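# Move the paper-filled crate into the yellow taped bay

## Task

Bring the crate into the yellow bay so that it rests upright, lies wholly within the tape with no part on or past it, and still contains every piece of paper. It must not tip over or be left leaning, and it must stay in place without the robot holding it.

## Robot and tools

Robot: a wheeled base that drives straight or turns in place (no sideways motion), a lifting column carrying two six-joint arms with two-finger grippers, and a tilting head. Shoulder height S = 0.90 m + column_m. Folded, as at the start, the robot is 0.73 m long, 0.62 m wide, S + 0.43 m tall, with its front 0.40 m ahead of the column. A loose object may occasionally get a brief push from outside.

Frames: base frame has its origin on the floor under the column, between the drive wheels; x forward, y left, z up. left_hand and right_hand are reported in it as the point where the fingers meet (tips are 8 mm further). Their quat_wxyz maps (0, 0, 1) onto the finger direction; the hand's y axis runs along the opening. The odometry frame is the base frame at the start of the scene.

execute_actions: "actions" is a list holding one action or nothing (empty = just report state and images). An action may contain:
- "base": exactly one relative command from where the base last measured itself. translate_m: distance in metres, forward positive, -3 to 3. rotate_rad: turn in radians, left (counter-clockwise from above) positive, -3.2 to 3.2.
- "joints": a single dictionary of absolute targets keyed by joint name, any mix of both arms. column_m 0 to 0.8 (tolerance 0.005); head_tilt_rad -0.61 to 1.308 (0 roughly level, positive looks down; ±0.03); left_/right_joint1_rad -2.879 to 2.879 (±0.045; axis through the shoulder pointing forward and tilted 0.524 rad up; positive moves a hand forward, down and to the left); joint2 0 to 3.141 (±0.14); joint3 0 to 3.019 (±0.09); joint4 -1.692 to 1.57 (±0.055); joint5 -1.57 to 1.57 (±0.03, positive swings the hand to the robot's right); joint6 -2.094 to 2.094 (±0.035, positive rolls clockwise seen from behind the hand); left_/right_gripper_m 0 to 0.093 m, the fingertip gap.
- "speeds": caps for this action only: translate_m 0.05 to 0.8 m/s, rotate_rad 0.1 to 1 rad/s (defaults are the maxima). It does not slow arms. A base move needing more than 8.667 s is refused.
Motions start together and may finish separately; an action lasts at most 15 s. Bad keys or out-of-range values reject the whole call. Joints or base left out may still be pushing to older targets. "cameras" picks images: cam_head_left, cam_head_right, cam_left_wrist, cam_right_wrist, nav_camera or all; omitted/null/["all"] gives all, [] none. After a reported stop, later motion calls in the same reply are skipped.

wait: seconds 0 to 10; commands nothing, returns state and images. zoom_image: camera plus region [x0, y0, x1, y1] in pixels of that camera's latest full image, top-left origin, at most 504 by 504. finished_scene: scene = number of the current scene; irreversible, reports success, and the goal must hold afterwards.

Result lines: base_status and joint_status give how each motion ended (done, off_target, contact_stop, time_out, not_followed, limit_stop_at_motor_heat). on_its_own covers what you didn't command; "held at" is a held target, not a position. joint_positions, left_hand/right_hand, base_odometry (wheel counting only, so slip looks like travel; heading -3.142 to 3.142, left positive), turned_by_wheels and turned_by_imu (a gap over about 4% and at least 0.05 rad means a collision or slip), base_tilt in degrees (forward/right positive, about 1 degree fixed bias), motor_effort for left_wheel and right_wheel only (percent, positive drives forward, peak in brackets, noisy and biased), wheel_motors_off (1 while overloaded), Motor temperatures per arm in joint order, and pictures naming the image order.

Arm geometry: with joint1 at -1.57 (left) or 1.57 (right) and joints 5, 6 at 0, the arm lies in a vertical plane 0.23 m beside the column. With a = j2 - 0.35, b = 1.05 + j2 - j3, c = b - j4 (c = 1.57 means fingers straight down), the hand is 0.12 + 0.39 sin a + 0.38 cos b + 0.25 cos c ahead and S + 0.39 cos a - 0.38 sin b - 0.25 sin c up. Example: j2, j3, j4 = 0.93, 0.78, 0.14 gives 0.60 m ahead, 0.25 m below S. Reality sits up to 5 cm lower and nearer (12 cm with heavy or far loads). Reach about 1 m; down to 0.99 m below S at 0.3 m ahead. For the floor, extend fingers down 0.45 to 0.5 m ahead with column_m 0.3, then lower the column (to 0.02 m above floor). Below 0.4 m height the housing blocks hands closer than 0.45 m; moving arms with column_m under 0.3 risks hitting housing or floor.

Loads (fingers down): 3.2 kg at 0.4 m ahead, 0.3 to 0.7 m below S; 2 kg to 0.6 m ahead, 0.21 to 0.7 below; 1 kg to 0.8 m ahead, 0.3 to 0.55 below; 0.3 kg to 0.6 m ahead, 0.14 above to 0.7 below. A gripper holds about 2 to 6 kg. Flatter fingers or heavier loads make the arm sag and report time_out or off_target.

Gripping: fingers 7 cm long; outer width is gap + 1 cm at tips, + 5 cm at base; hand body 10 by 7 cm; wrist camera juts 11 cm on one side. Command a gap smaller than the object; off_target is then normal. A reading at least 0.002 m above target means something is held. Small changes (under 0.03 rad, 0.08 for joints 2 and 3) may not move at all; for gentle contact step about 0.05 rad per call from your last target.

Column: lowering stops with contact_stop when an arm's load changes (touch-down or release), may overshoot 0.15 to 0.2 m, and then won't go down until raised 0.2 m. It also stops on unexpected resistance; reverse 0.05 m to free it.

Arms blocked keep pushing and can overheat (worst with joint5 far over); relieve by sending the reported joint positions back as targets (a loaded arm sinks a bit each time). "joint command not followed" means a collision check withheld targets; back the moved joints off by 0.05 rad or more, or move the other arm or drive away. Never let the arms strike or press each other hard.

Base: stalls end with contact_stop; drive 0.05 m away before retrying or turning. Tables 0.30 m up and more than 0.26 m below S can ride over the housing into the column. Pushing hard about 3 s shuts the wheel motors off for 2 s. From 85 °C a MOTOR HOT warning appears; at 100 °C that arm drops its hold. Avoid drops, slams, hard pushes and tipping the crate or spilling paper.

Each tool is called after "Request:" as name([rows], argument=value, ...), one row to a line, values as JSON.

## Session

Request:
execute_actions(actions=[])

Scene clock: 0.00 s.
Motor temperatures (°C, as the motors report them): left_arm=[25 25 26 23 25 24] | right_arm=[25 24 26 24 24 25]
base_odometry: x=+0.000 y=+0.000 heading=+0.000 (m, m, rad; odometry frame)
turned_by_wheels: +0.000 (rad since the last result)
turned_by_imu: +0.000 (rad since the last result)
base_tilt: forward=+0.0 right=-0.5 (deg)
base_status: not commanded
joint_positions: column_m=+0.551 head_tilt_rad=+0.872 left_joint1_rad=-1.573 left_joint2_rad=+0.901 left_joint3_rad=+0.408 left_joint4_rad=-0.991 left_joint5_rad=-0.005 left_joint6_rad=+0.026 left_gripper_m=+0.094 right_joint1_rad=+1.572 right_joint2_rad=+0.851 right_joint3_rad=+0.408 right_joint4_rad=-0.897 right_joint5_rad=-0.008 right_joint6_rad=-0.037 right_gripper_m=+0.095
joint_status: not commanded
wheel_motors_off: 0
motor_effort: left_wheel=+6 right_wheel=+0 (%)
left_hand: x=+0.1370 y=+0.2249 z=+1.2576 quat_wxyz=(+0.462, -0.014, -0.887, +0.005) (m; base frame)
right_hand: x=+0.1614 y=-0.2238 z=+1.2411 quat_wxyz=(+0.397, +0.016, -0.918, -0.011) (m; base frame)
pictures: cam_head_left, cam_head_right, cam_left_wrist, cam_right_wrist, nav_camera
Images, in order (width x height): cam_head_left 504x504, cam_head_right 504x504, cam_left_wrist 616x616, cam_right_wrist 616x616, nav_camera 504x504.

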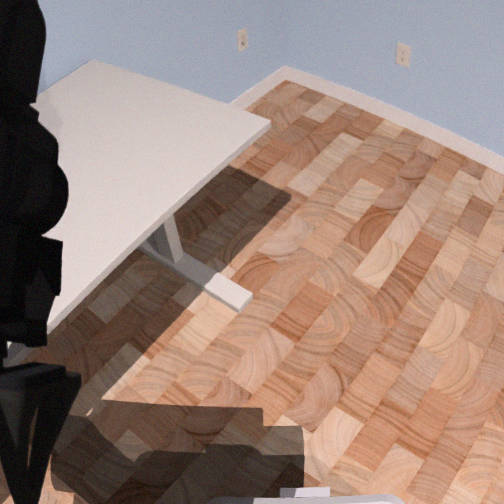

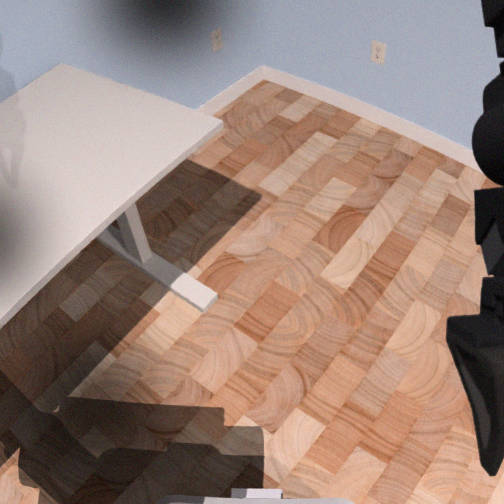

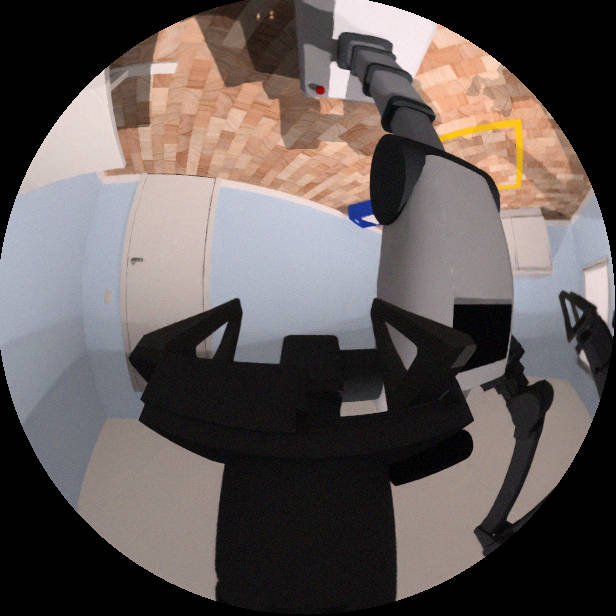

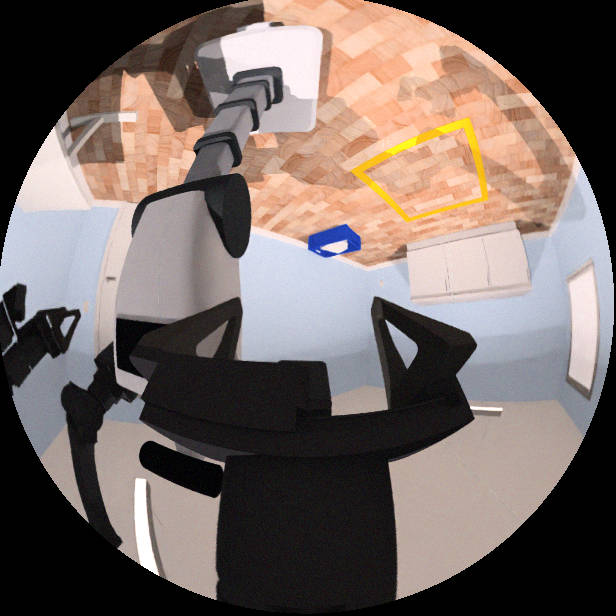

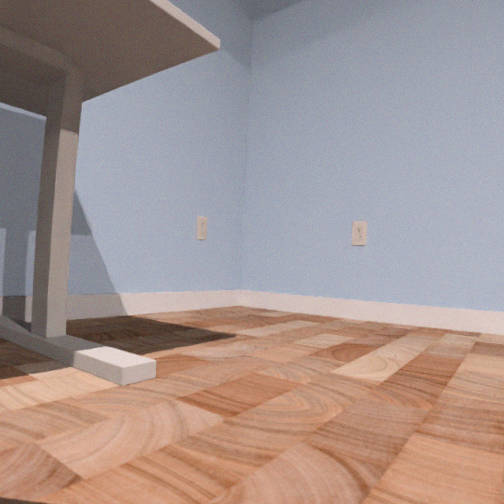

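Request:
execute_actions([
  {"base":{"rotate_rad":-2.55},"joints":{"head_tilt_rad":0.75}},
], cameras=["cam_head_left","cam_head_right","nav_camera"])

Scene clock: 5.87 s.
Motor temperatures (°C, as the motors report them): left_arm=[25 25 26 23 25 24] | right_arm=[25 24 26 24 24 25]
base_odometry: x=+0.000 y=+0.000 heading=-2.549 (m, m, rad; odometry frame)
turned_by_wheels: -2.549 (rad since the last result)
turned_by_imu: -2.543 (rad since the last result)
base_tilt: forward=+0.0 right=-0.5 (deg)
base_status: done
joint_positions: column_m=+0.551 head_tilt_rad=+0.766 left_joint1_rad=-1.573 left_joint2_rad=+0.901 left_joint3_rad=+0.408 left_joint4_rad=-0.991 left_joint5_rad=-0.005 left_joint6_rad=+0.026 left_gripper_m=+0.094 right_joint1_rad=+1.572 right_joint2_rad=+0.851 right_joint3_rad=+0.408 right_joint4_rad=-0.897 right_joint5_rad=-0.008 right_joint6_rad=-0.037 right_gripper_m=+0.095
joint_status: all done
wheel_motors_off: 0
motor_effort: left_wheel=+2(44) right_wheel=-2(30) (%)
left_hand: x=+0.1370 y=+0.2249 z=+1.2576 quat_wxyz=(+0.462, -0.014, -0.887, +0.005) (m; base frame)
right_hand: x=+0.1614 y=-0.2238 z=+1.2411 quat_wxyz=(+0.397, +0.016, -0.918, -0.011) (m; base frame)
pictures: cam_head_left, cam_head_right, nav_camera
Images, in order (width x height): cam_head_left 504x504, cam_head_right 504x504, nav_camera 504x504.

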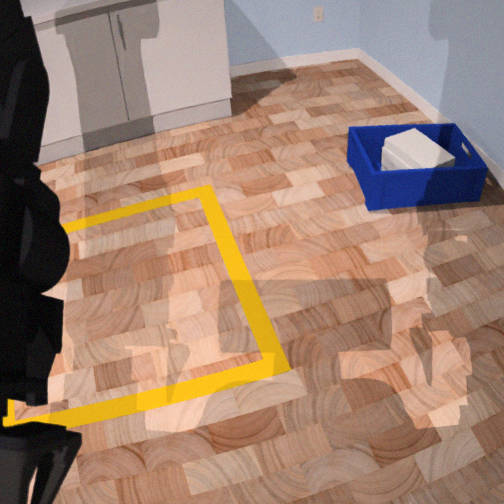

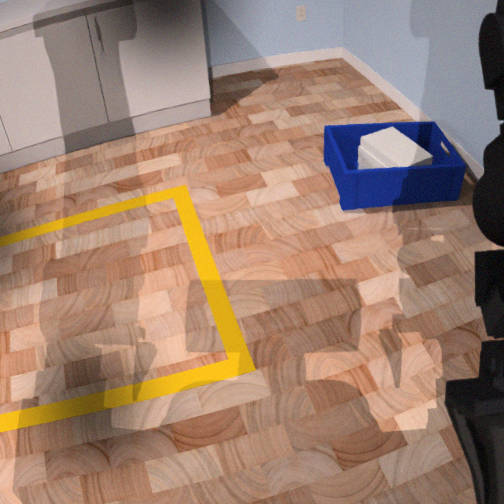

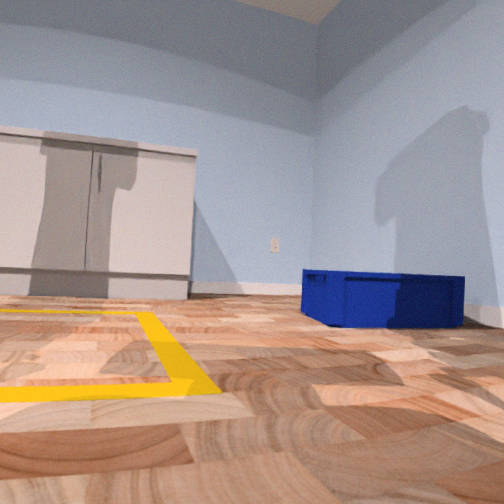

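Request:
execute_actions([
  {"base":{"rotate_rad":0.17}},
], cameras=[])

Request:
execute_actions([
  {"base":{"translate_m":1.67},"joints":{"column_m":0.3}},
], cameras=["cam_head_left"])

Request:
execute_actions([
  {"base":{"rotate_rad":-1.28},"joints":{"head_tilt_rad":1.15,"left_joint1_rad":-1.59,"left_joint2_rad":2.28,"left_joint3_rad":2.1,"left_joint4_rad":-0.34,"left_joint5_rad":0,"left_joint6_rad":0.3,"right_joint1_rad":1.63,"right_joint2_rad":2.28,"right_joint3_rad":2.07,"right_joint4_rad":-0.31,"right_joint5_rad":0,"right_joint6_rad":0.3}},
])

Scene clock: 34.73 s.
Motor temperatures (°C, as the motors report them): left_arm=[25 25 26 24 25 24] | right_arm=[25 24 26 24 24 25]
base_odometry: x=+0.000 y=+0.000 heading=-2.380 (m, m, rad; odometry frame)
turned_by_wheels: +0.169 (rad since the last result)
turned_by_imu: +0.169 (rad since the last result)
base_tilt: forward=+0.0 right=-0.5 (deg)
base_status: done
joint_positions: column_m=+0.551 head_tilt_rad=+0.766 left_joint1_rad=-1.573 left_joint2_rad=+0.901 left_joint3_rad=+0.408 left_joint4_rad=-0.991 left_joint5_rad=-0.005 left_joint6_rad=+0.026 left_gripper_m=+0.094 right_joint1_rad=+1.572 right_joint2_rad=+0.851 right_joint3_rad=+0.408 right_joint4_rad=-0.897 right_joint5_rad=-0.008 right_joint6_rad=-0.037 right_gripper_m=+0.095
joint_status: not commanded
wheel_motors_off: 0
motor_effort: left_wheel=-1(25) right_wheel=+2(25) (%)
left_hand: x=+0.1370 y=+0.2249 z=+1.2576 quat_wxyz=(+0.462, -0.014, -0.887, +0.005) (m; base frame)
right_hand: x=+0.1614 y=-0.2238 z=+1.2411 quat_wxyz=(+0.397, +0.016, -0.918, -0.011) (m; base frame)
pictures: none
No camera images: the call's "cameras" was empty. Leave "cameras" out to get every camera's image.

Scene clock: 38.93 s.
Motor temperatures (°C, as the motors report them): left_arm=[25 25 26 24 25 24] | right_arm=[25 24 26 24 24 25]
base_odometry: x=-1.209 y=-1.152 heading=-2.381 (m, m, rad; odometry frame)
turned_by_wheels: -0.001 (rad since the last result)
turned_by_imu: -0.006 (rad since the last result)
base_tilt: forward=+0.0 right=-0.5 (deg)
base_status: done
joint_positions: column_m=+0.300 head_tilt_rad=+0.766 left_joint1_rad=-1.573 left_joint2_rad=+0.900 left_joint3_rad=+0.408 left_joint4_rad=-0.991 left_joint5_rad=-0.005 left_joint6_rad=+0.026 left_gripper_m=+0.094 right_joint1_rad=+1.572 right_joint2_rad=+0.851 right_joint3_rad=+0.407 right_joint4_rad=-0.897 right_joint5_rad=-0.008 right_joint6_rad=-0.037 right_gripper_m=+0.095
joint_status: all done
wheel_motors_off: 0
motor_effort: left_wheel=-1(37) right_wheel=+1(57) (%)
left_hand: x=+0.1368 y=+0.2249 z=+1.0067 quat_wxyz=(+0.462, -0.014, -0.887, +0.005) (m; base frame)
right_hand: x=+0.1612 y=-0.2238 z=+0.9902 quat_wxyz=(+0.397, +0.016, -0.918, -0.011) (m; base frame)
pictures: cam_head_left
Images, in order (width x height): cam_head_left 504x504.

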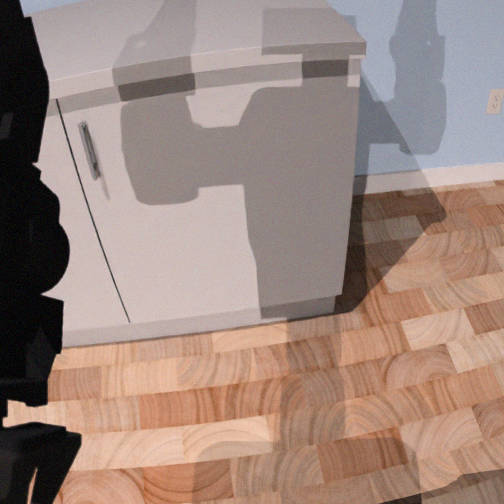

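Scene clock: 41.77 s.
Motor temperatures (°C, as the motors report them): left_arm=[25 25 26 23 25 24] | right_arm=[25 24 26 24 24 25]
base_odometry: x=-1.209 y=-1.152 heading=+2.623 (m, m, rad; odometry frame)
turned_by_wheels: -1.279 (rad since the last result)
turned_by_imu: -1.274 (rad since the last result)
base_tilt: forward=+0.1 right=-0.5 (deg)
base_status: done
joint_positions: column_m=+0.300 head_tilt_rad=+1.148 left_joint1_rad=-1.592 left_joint2_rad=+2.265 left_joint3_rad=+2.104 left_joint4_rad=-0.342 left_joint5_rad=-0.002 left_joint6_rad=+0.290 left_gripper_m=+0.094 right_joint1_rad=+1.627 right_joint2_rad=+2.279 right_joint3_rad=+2.067 right_joint4_rad=-0.313 right_joint5_rad=-0.001 right_joint6_rad=+0.285 right_gripper_m=+0.095
joint_status: all done
wheel_motors_off: 0
motor_effort: left_wheel=+2(39) right_wheel=-4(51) (%)
left_hand: x=+0.6259 y=+0.2052 z=+0.4683 quat_wxyz=(-0.011, -0.150, -0.989, +0.007) (m; base frame)
right_hand: x=+0.5994 y=-0.1743 z=+0.4575 quat_wxyz=(+0.004, -0.128, -0.991, -0.025) (m; base frame)
pictures: cam_head_left, cam_head_right, cam_left_wrist, cam_right_wrist, nav_camera
Images, in order (width x height): cam_head_left 504x504, cam_head_right 504x504, cam_left_wrist 616x616, cam_right_wrist 616x616, nav_camera 504x504.

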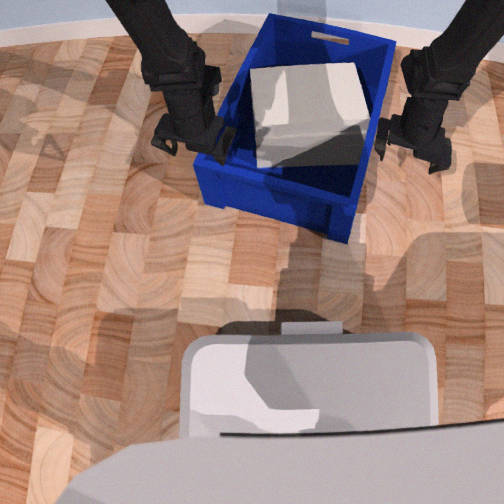

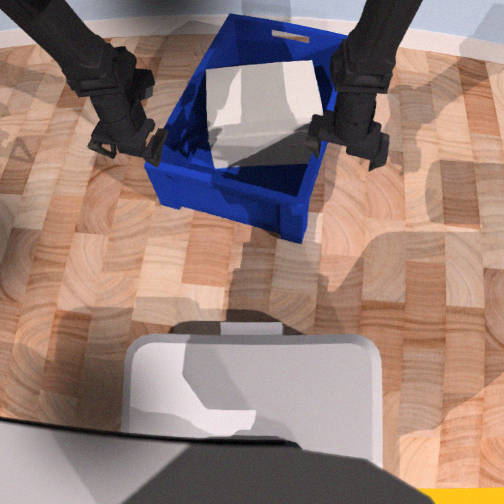

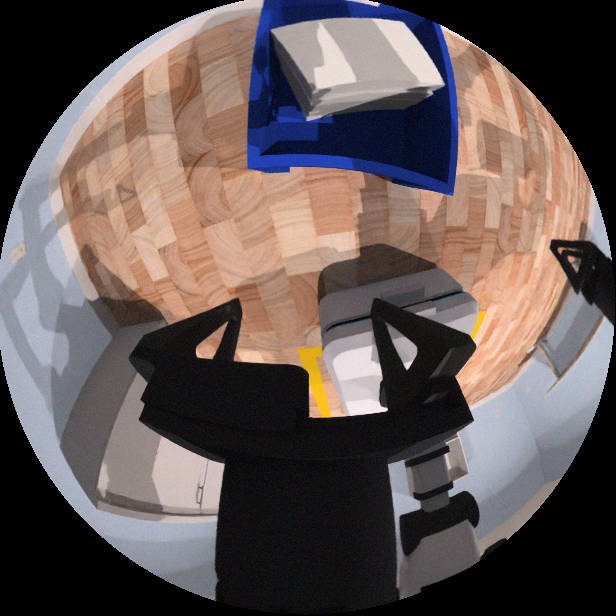

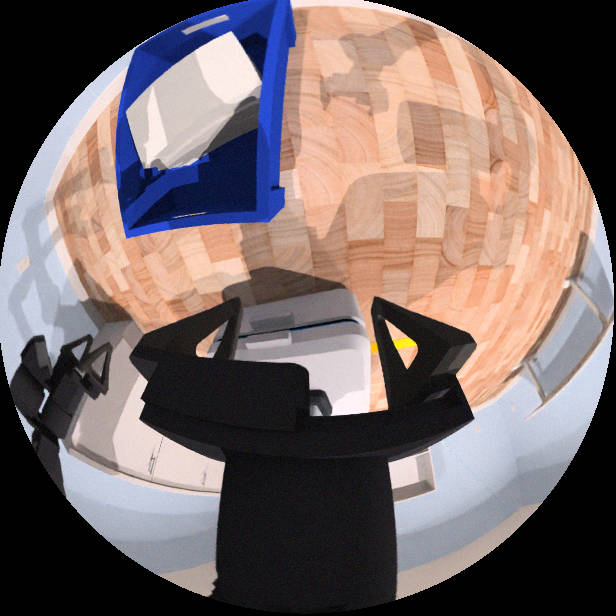

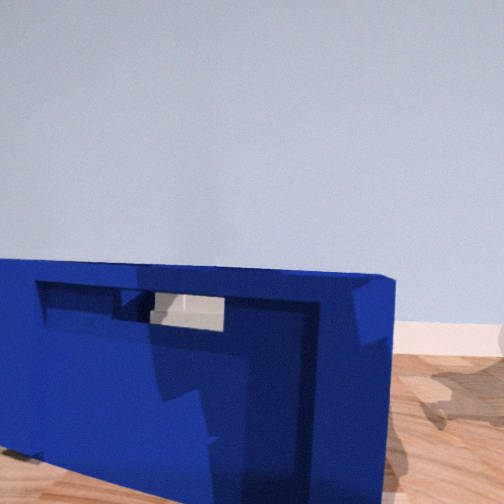

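Request:
execute_actions([
  {"base":{"rotate_rad":0.1},"joints":{"left_joint1_rad":-1.65,"left_joint2_rad":2.34,"left_joint3_rad":2.36,"left_joint4_rad":-0.54,"left_joint6_rad":0.38,"right_joint1_rad":1.575,"right_joint2_rad":2.2,"right_joint3_rad":1.86,"right_joint4_rad":-0.18,"right_joint6_rad":0.43}},
], cameras=[])

Request:
execute_actions([
  {"base":{"translate_m":0.17},"joints":{"column_m":0.1}},
], cameras=["cam_head_left","cam_head_right","cam_left_wrist","cam_right_wrist"])

Scene clock: 56.87 s.
Motor temperatures (°C, as the motors report them): left_arm=[25 26 26 23 25 24] | right_arm=[25 25 26 24 24 25]
base_odometry: x=-1.209 y=-1.152 heading=+2.722 (m, m, rad; odometry frame)
turned_by_wheels: +0.099 (rad since the last result)
turned_by_imu: +0.099 (rad since the last result)
base_tilt: forward=+0.0 right=-0.5 (deg)
base_status: done
joint_positions: column_m=+0.300 head_tilt_rad=+1.148 left_joint1_rad=-1.650 left_joint2_rad=+2.341 left_joint3_rad=+2.341 left_joint4_rad=-0.536 left_joint5_rad=-0.001 left_joint6_rad=+0.371 left_gripper_m=+0.094 right_joint1_rad=+1.578 right_joint2_rad=+2.204 right_joint3_rad=+1.858 right_joint4_rad=-0.192 right_joint5_rad=+0.000 right_joint6_rad=+0.415 right_gripper_m=+0.095
joint_status: all done
wheel_motors_off: 0
motor_effort: left_wheel=-2(20) right_wheel=+4(30) (%)
left_hand: x=+0.6607 y=+0.1510 z=+0.4697 quat_wxyz=(+0.000, -0.204, -0.978, +0.034) (m; base frame)
right_hand: x=+0.5565 y=-0.2192 z=+0.4715 quat_wxyz=(+0.008, -0.204, -0.979, -0.002) (m; base frame)
pictures: none
No camera images: the call's "cameras" was empty. Leave "cameras" out to get every camera's image.

Scene clock: 60.03 s.
Motor temperatures (°C, as the motors report them): left_arm=[25 26 26 23 25 24] | right_arm=[25 25 26 24 24 25]
base_odometry: x=-1.364 y=-1.083 heading=+2.720 (m, m, rad; odometry frame)
turned_by_wheels: -0.002 (rad since the last result)
turned_by_imu: -0.002 (rad since the last result)
base_tilt: forward=+0.0 right=-0.5 (deg)
base_status: done
joint_positions: column_m=+0.100 head_tilt_rad=+1.149 left_joint1_rad=-1.650 left_joint2_rad=+2.340 left_joint3_rad=+2.342 left_joint4_rad=-0.536 left_joint5_rad=-0.001 left_joint6_rad=+0.371 left_gripper_m=+0.094 right_joint1_rad=+1.578 right_joint2_rad=+2.204 right_joint3_rad=+1.858 right_joint4_rad=-0.192 right_joint5_rad=+0.000 right_joint6_rad=+0.415 right_gripper_m=+0.095
joint_status: all done
wheel_motors_off: 0
motor_effort: left_wheel=-2(46) right_wheel=+2(57) (%)
left_hand: x=+0.6618 y=+0.1510 z=+0.2703 quat_wxyz=(-0.001, -0.204, -0.978, +0.034) (m; base frame)
right_hand: x=+0.5573 y=-0.2192 z=+0.2717 quat_wxyz=(+0.007, -0.204, -0.979, -0.002) (m; base frame)
pictures: cam_head_left, cam_head_right, cam_left_wrist, cam_right_wrist
Images, in order (width x height): cam_head_left 504x504, cam_head_right 504x504, cam_left_wrist 616x616, cam_right_wrist 616x616.

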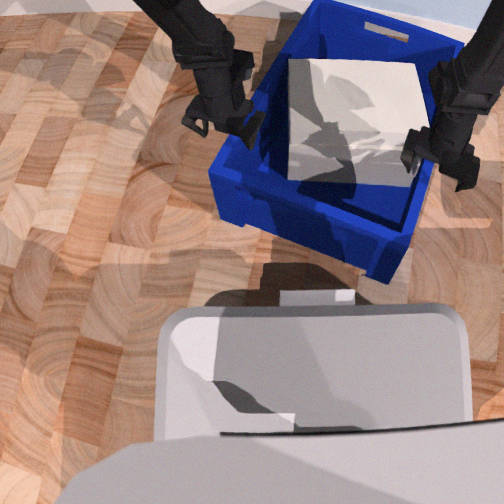

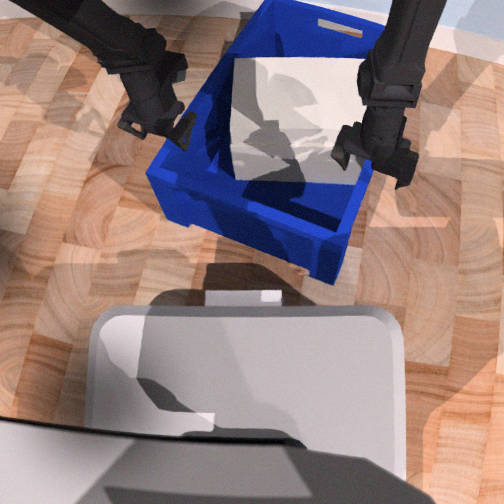

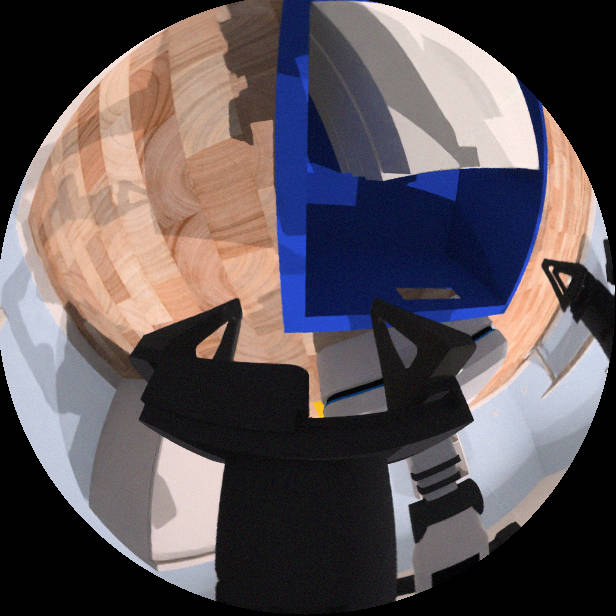

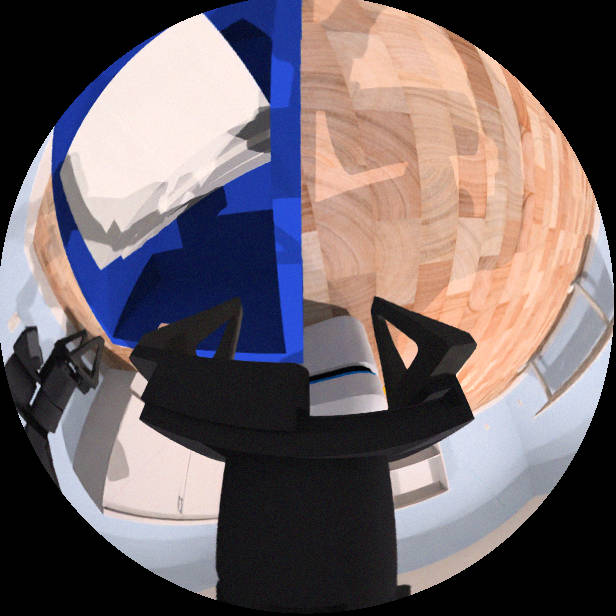

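Request:
execute_actions([
  {"joints":{"column_m":0.015,"right_joint1_rad":1.605}},
], cameras=["cam_left_wrist","cam_right_wrist"])

Request:
execute_actions([
  {"joints":{"left_gripper_m":0,"right_gripper_m":0,"head_tilt_rad":1.0}},
], cameras=["cam_head_left"])

Scene clock: 66.30 s.
Motor temperatures (°C, as the motors report them): left_arm=[25 27 26 23 25 24] | right_arm=[25 25 26 24 24 25]
base_odometry: x=-1.364 y=-1.083 heading=+2.720 (m, m, rad; odometry frame)
turned_by_wheels: +0.000 (rad since the last result)
turned_by_imu: +0.000 (rad since the last result)
base_tilt: forward=+0.0 right=-0.5 (deg)
base_status: not commanded
joint_positions: column_m=+0.015 head_tilt_rad=+1.149 left_joint1_rad=-1.650 left_joint2_rad=+2.340 left_joint3_rad=+2.342 left_joint4_rad=-0.536 left_joint5_rad=-0.001 left_joint6_rad=+0.371 left_gripper_m=+0.094 right_joint1_rad=+1.600 right_joint2_rad=+2.204 right_joint3_rad=+1.858 right_joint4_rad=-0.192 right_joint5_rad=+0.000 right_joint6_rad=+0.415 right_gripper_m=+0.095
joint_status: all done
wheel_motors_off: 0
motor_effort: left_wheel=-3(3) right_wheel=+2(2) (%)
left_hand: x=+0.6618 y=+0.1510 z=+0.1853 quat_wxyz=(-0.001, -0.204, -0.978, +0.034) (m; base frame)
right_hand: x=+0.5571 y=-0.2003 z=+0.1870 quat_wxyz=(+0.009, -0.199, -0.980, -0.011) (m; base frame)
pictures: cam_left_wrist, cam_right_wrist
Images, in order (width x height): cam_left_wrist 616x616, cam_right_wrist 616x616.

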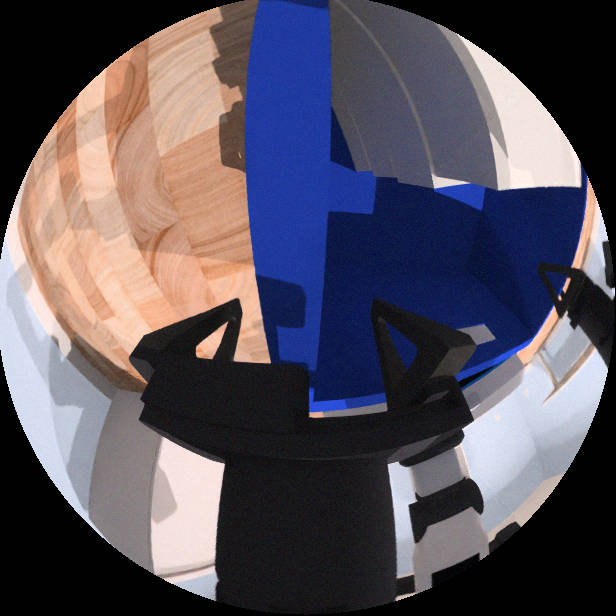

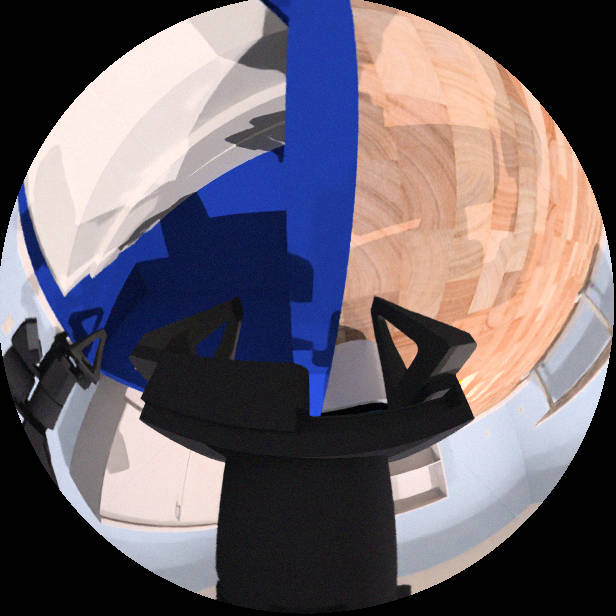

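Scene clock: 67.03 s.
Motor temperatures (°C, as the motors report them): left_arm=[25 27 26 23 25 24] | right_arm=[25 25 26 24 24 25]
base_odometry: x=-1.364 y=-1.083 heading=+2.720 (m, m, rad; odometry frame)
turned_by_wheels: +0.000 (rad since the last result)
turned_by_imu: +0.000 (rad since the last result)
base_tilt: forward=+0.0 right=-0.5 (deg)
base_status: not commanded
joint_positions: column_m=+0.015 head_tilt_rad=+1.014 left_joint1_rad=-1.645 left_joint2_rad=+2.340 left_joint3_rad=+2.345 left_joint4_rad=-0.533 left_joint5_rad=-0.017 left_joint6_rad=+0.384 left_gripper_m=+0.020 right_joint1_rad=+1.596 right_joint2_rad=+2.204 right_joint3_rad=+1.856 right_joint4_rad=-0.190 right_joint5_rad=-0.009 right_joint6_rad=+0.423 right_gripper_m=+0.020
joint_status: left_gripper_m off_target (ended at +0.021, target +0.000); right_gripper_m off_target (ended at +0.020, target +0.000); the others done
wheel_motors_off: 0
motor_effort: left_wheel=-4(4) right_wheel=+5(6) (%)
left_hand: x=+0.6645 y=+0.1589 z=+0.1853 quat_wxyz=(-0.002, -0.209, -0.978, +0.024) (m; base frame)
right_hand: x=+0.5563 y=-0.2023 z=+0.1868 quat_wxyz=(+0.010, -0.204, -0.979, -0.013) (m; base frame)
pictures: cam_head_left
Images, in order (width x height): cam_head_left 504x504.

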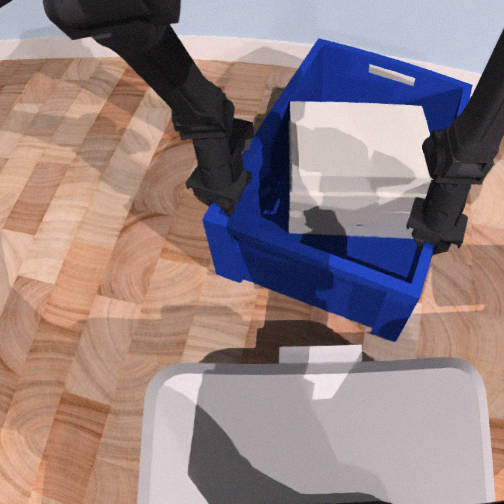

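Request:
execute_actions([
  {"base":{"translate_m":-1.45},"speeds":{"translate_m":0.33}},
], cameras=["cam_head_left","cam_head_right","cam_left_wrist","cam_right_wrist"])

Scene clock: 76.30 s.
Motor temperatures (°C, as the motors report them): left_arm=[25 27 26 23 25 24] | right_arm=[25 26 26 24 24 25]
base_odometry: x=-0.042 y=-1.676 heading=+2.719 (m, m, rad; odometry frame)
turned_by_wheels: -0.002 (rad since the last result)
turned_by_imu: +0.002 (rad since the last result)
base_tilt: forward=+0.0 right=-0.5 (deg)
base_status: done
joint_positions: column_m=+0.015 head_tilt_rad=+1.013 left_joint1_rad=-1.642 left_joint2_rad=+2.348 left_joint3_rad=+2.373 left_joint4_rad=-0.505 left_joint5_rad=-0.013 left_joint6_rad=+0.369 left_gripper_m=+0.020 right_joint1_rad=+1.595 right_joint2_rad=+2.209 right_joint3_rad=+1.894 right_joint4_rad=-0.150 right_joint5_rad=-0.004 right_joint6_rad=+0.396 right_gripper_m=+0.020
joint_status: not commanded
wheel_motors_off: 0
motor_effort: left_wheel=-2(44) right_wheel=+0(59) (%)
left_hand: x=+0.6823 y=+0.1606 z=+0.1869 quat_wxyz=(-0.026, -0.200, -0.979, +0.020) (m; base frame)
right_hand: x=+0.5855 y=-0.2037 z=+0.1874 quat_wxyz=(-0.026, -0.191, -0.981, -0.018) (m; base frame)
pictures: cam_head_left, cam_head_right, cam_left_wrist, cam_right_wrist
Images, in order (width x height): cam_head_left 504x504, cam_head_right 504x504, cam_left_wrist 616x616, cam_right_wrist 616x616.

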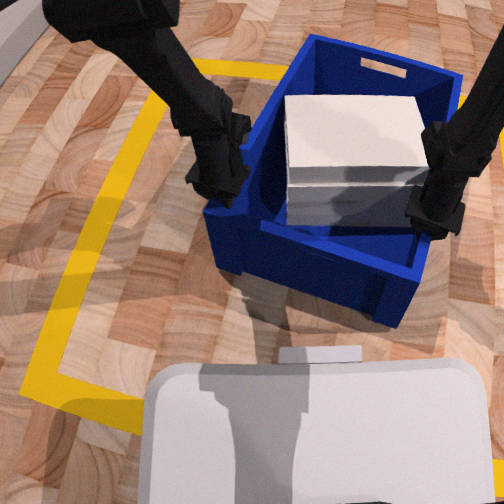

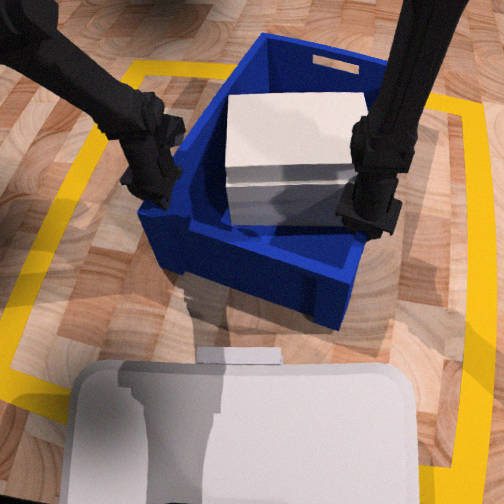

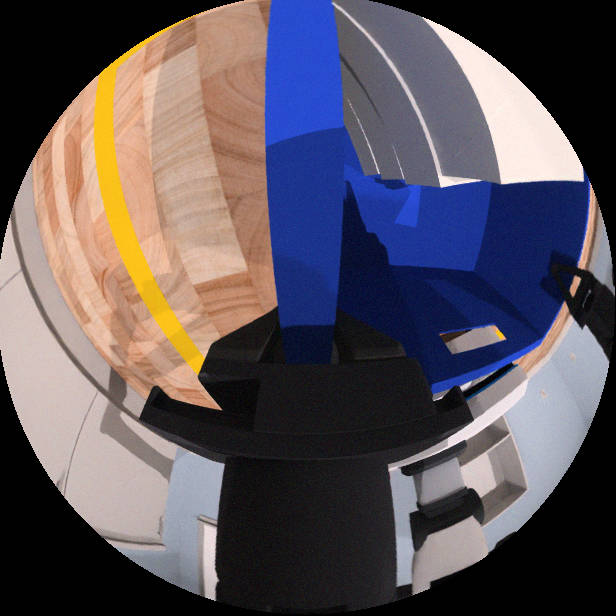

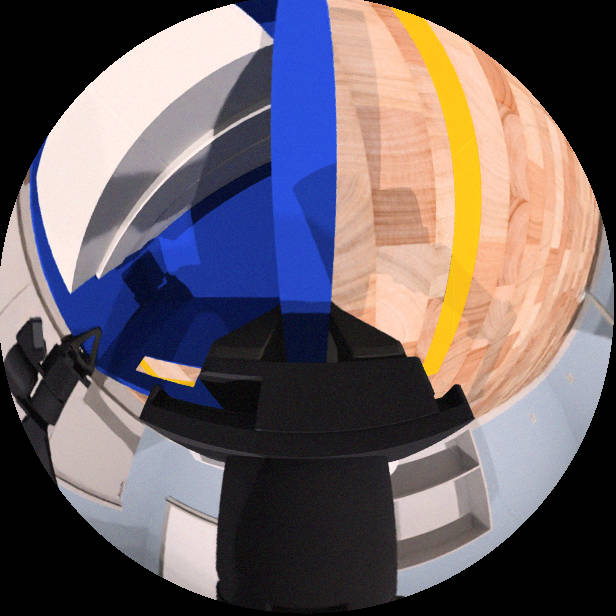

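The far margin is small, so I'll pull the crate a little further.

Request:
execute_actions([
  {"base":{"translate_m":-0.09},"speeds":{"translate_m":0.2}},
], cameras=[])

Request:
execute_actions([
  {"joints":{"left_gripper_m":0.093,"right_gripper_m":0.093}},
], cameras=[])

Request:
execute_actions([
  {"joints":{"column_m":0.1}},
], cameras=["cam_head_right","cam_head_left"])

Scene clock: 83.37 s.
Motor temperatures (°C, as the motors report them): left_arm=[25 27 26 23 25 24] | right_arm=[25 26 26 24 24 25]
base_odometry: x=+0.040 y=-1.713 heading=+2.718 (m, m, rad; odometry frame)
turned_by_wheels: -0.001 (rad since the last result)
turned_by_imu: -0.001 (rad since the last result)
base_tilt: forward=+0.0 right=-0.5 (deg)
base_status: done
joint_positions: column_m=+0.015 head_tilt_rad=+1.013 left_joint1_rad=-1.642 left_joint2_rad=+2.348 left_joint3_rad=+2.373 left_joint4_rad=-0.508 left_joint5_rad=-0.013 left_joint6_rad=+0.369 left_gripper_m=+0.020 right_joint1_rad=+1.595 right_joint2_rad=+2.209 right_joint3_rad=+1.893 right_joint4_rad=-0.150 right_joint5_rad=-0.004 right_joint6_rad=+0.395 right_gripper_m=+0.020
joint_status: not commanded
wheel_motors_off: 0
motor_effort: left_wheel=-4(43) right_wheel=+0(32) (%)
left_hand: x=+0.6810 y=+0.1607 z=+0.1867 quat_wxyz=(-0.024, -0.200, -0.979, +0.020) (m; base frame)
right_hand: x=+0.5849 y=-0.2037 z=+0.1874 quat_wxyz=(-0.026, -0.190, -0.981, -0.018) (m; base frame)
pictures: none
No camera images: the call's "cameras" was empty. Leave "cameras" out to get every camera's image.

Scene clock: 84.07 s.
Motor temperatures (°C, as the motors report them): left_arm=[25 27 26 23 25 24] | right_arm=[25 26 26 24 24 25]
base_odometry: x=+0.040 y=-1.713 heading=+2.718 (m, m, rad; odometry frame)
turned_by_wheels: +0.000 (rad since the last result)
turned_by_imu: +0.000 (rad since the last result)
base_tilt: forward=+0.0 right=-0.5 (deg)
base_status: not commanded
joint_positions: column_m=+0.015 head_tilt_rad=+1.013 left_joint1_rad=-1.642 left_joint2_rad=+2.347 left_joint3_rad=+2.365 left_joint4_rad=-0.530 left_joint5_rad=-0.002 left_joint6_rad=+0.370 left_gripper_m=+0.093 right_joint1_rad=+1.595 right_joint2_rad=+2.204 right_joint3_rad=+1.858 right_joint4_rad=-0.168 right_joint5_rad=-0.003 right_joint6_rad=+0.414 right_gripper_m=+0.093
joint_status: all done
wheel_motors_off: 0
motor_effort: left_wheel=-4(3) right_wheel=+2(3) (%)
left_hand: x=+0.6715 y=+0.1583 z=+0.1855 quat_wxyz=(-0.011, -0.201, -0.979, +0.028) (m; base frame)
right_hand: x=+0.5626 y=-0.2042 z=+0.1867 quat_wxyz=(-0.002, -0.200, -0.980, -0.013) (m; base frame)
pictures: none
No camera images: the call's "cameras" was empty. Leave "cameras" out to get every camera's image.

Scene clock: 85.77 s.
Motor temperatures (°C, as the motors report them): left_arm=[25 28 26 23 25 24] | right_arm=[25 26 26 24 24 25]
base_odometry: x=+0.040 y=-1.713 heading=+2.718 (m, m, rad; odometry frame)
turned_by_wheels: +0.000 (rad since the last result)
turned_by_imu: +0.000 (rad since the last result)
base_tilt: forward=+0.1 right=-0.5 (deg)
base_status: not commanded
joint_positions: column_m=+0.100 head_tilt_rad=+1.013 left_joint1_rad=-1.642 left_joint2_rad=+2.347 left_joint3_rad=+2.364 left_joint4_rad=-0.530 left_joint5_rad=-0.002 left_joint6_rad=+0.370 left_gripper_m=+0.093 right_joint1_rad=+1.595 right_joint2_rad=+2.204 right_joint3_rad=+1.858 right_joint4_rad=-0.168 right_joint5_rad=-0.003 right_joint6_rad=+0.414 right_gripper_m=+0.093
joint_status: all done
wheel_motors_off: 0
motor_effort: left_wheel=-2(1) right_wheel=+3(3) (%)
left_hand: x=+0.6710 y=+0.1583 z=+0.2702 quat_wxyz=(-0.010, -0.201, -0.979, +0.028) (m; base frame)
right_hand: x=+0.5626 y=-0.2042 z=+0.2716 quat_wxyz=(-0.002, -0.200, -0.980, -0.013) (m; base frame)
pictures: cam_head_left, cam_head_right
Images, in order (width x height): cam_head_left 504x504, cam_head_right 504x504.

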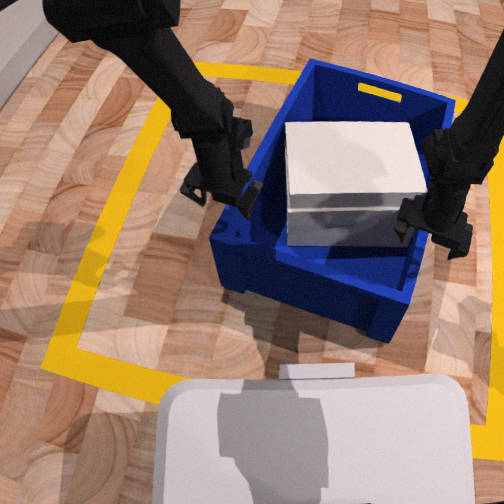

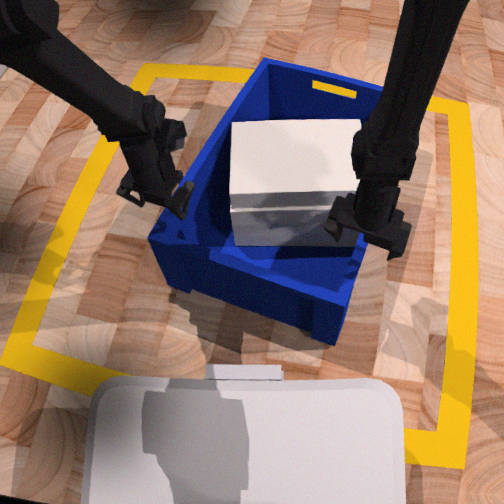

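Request:
finished_scene(scene=2)

The scene is finished: the task was done.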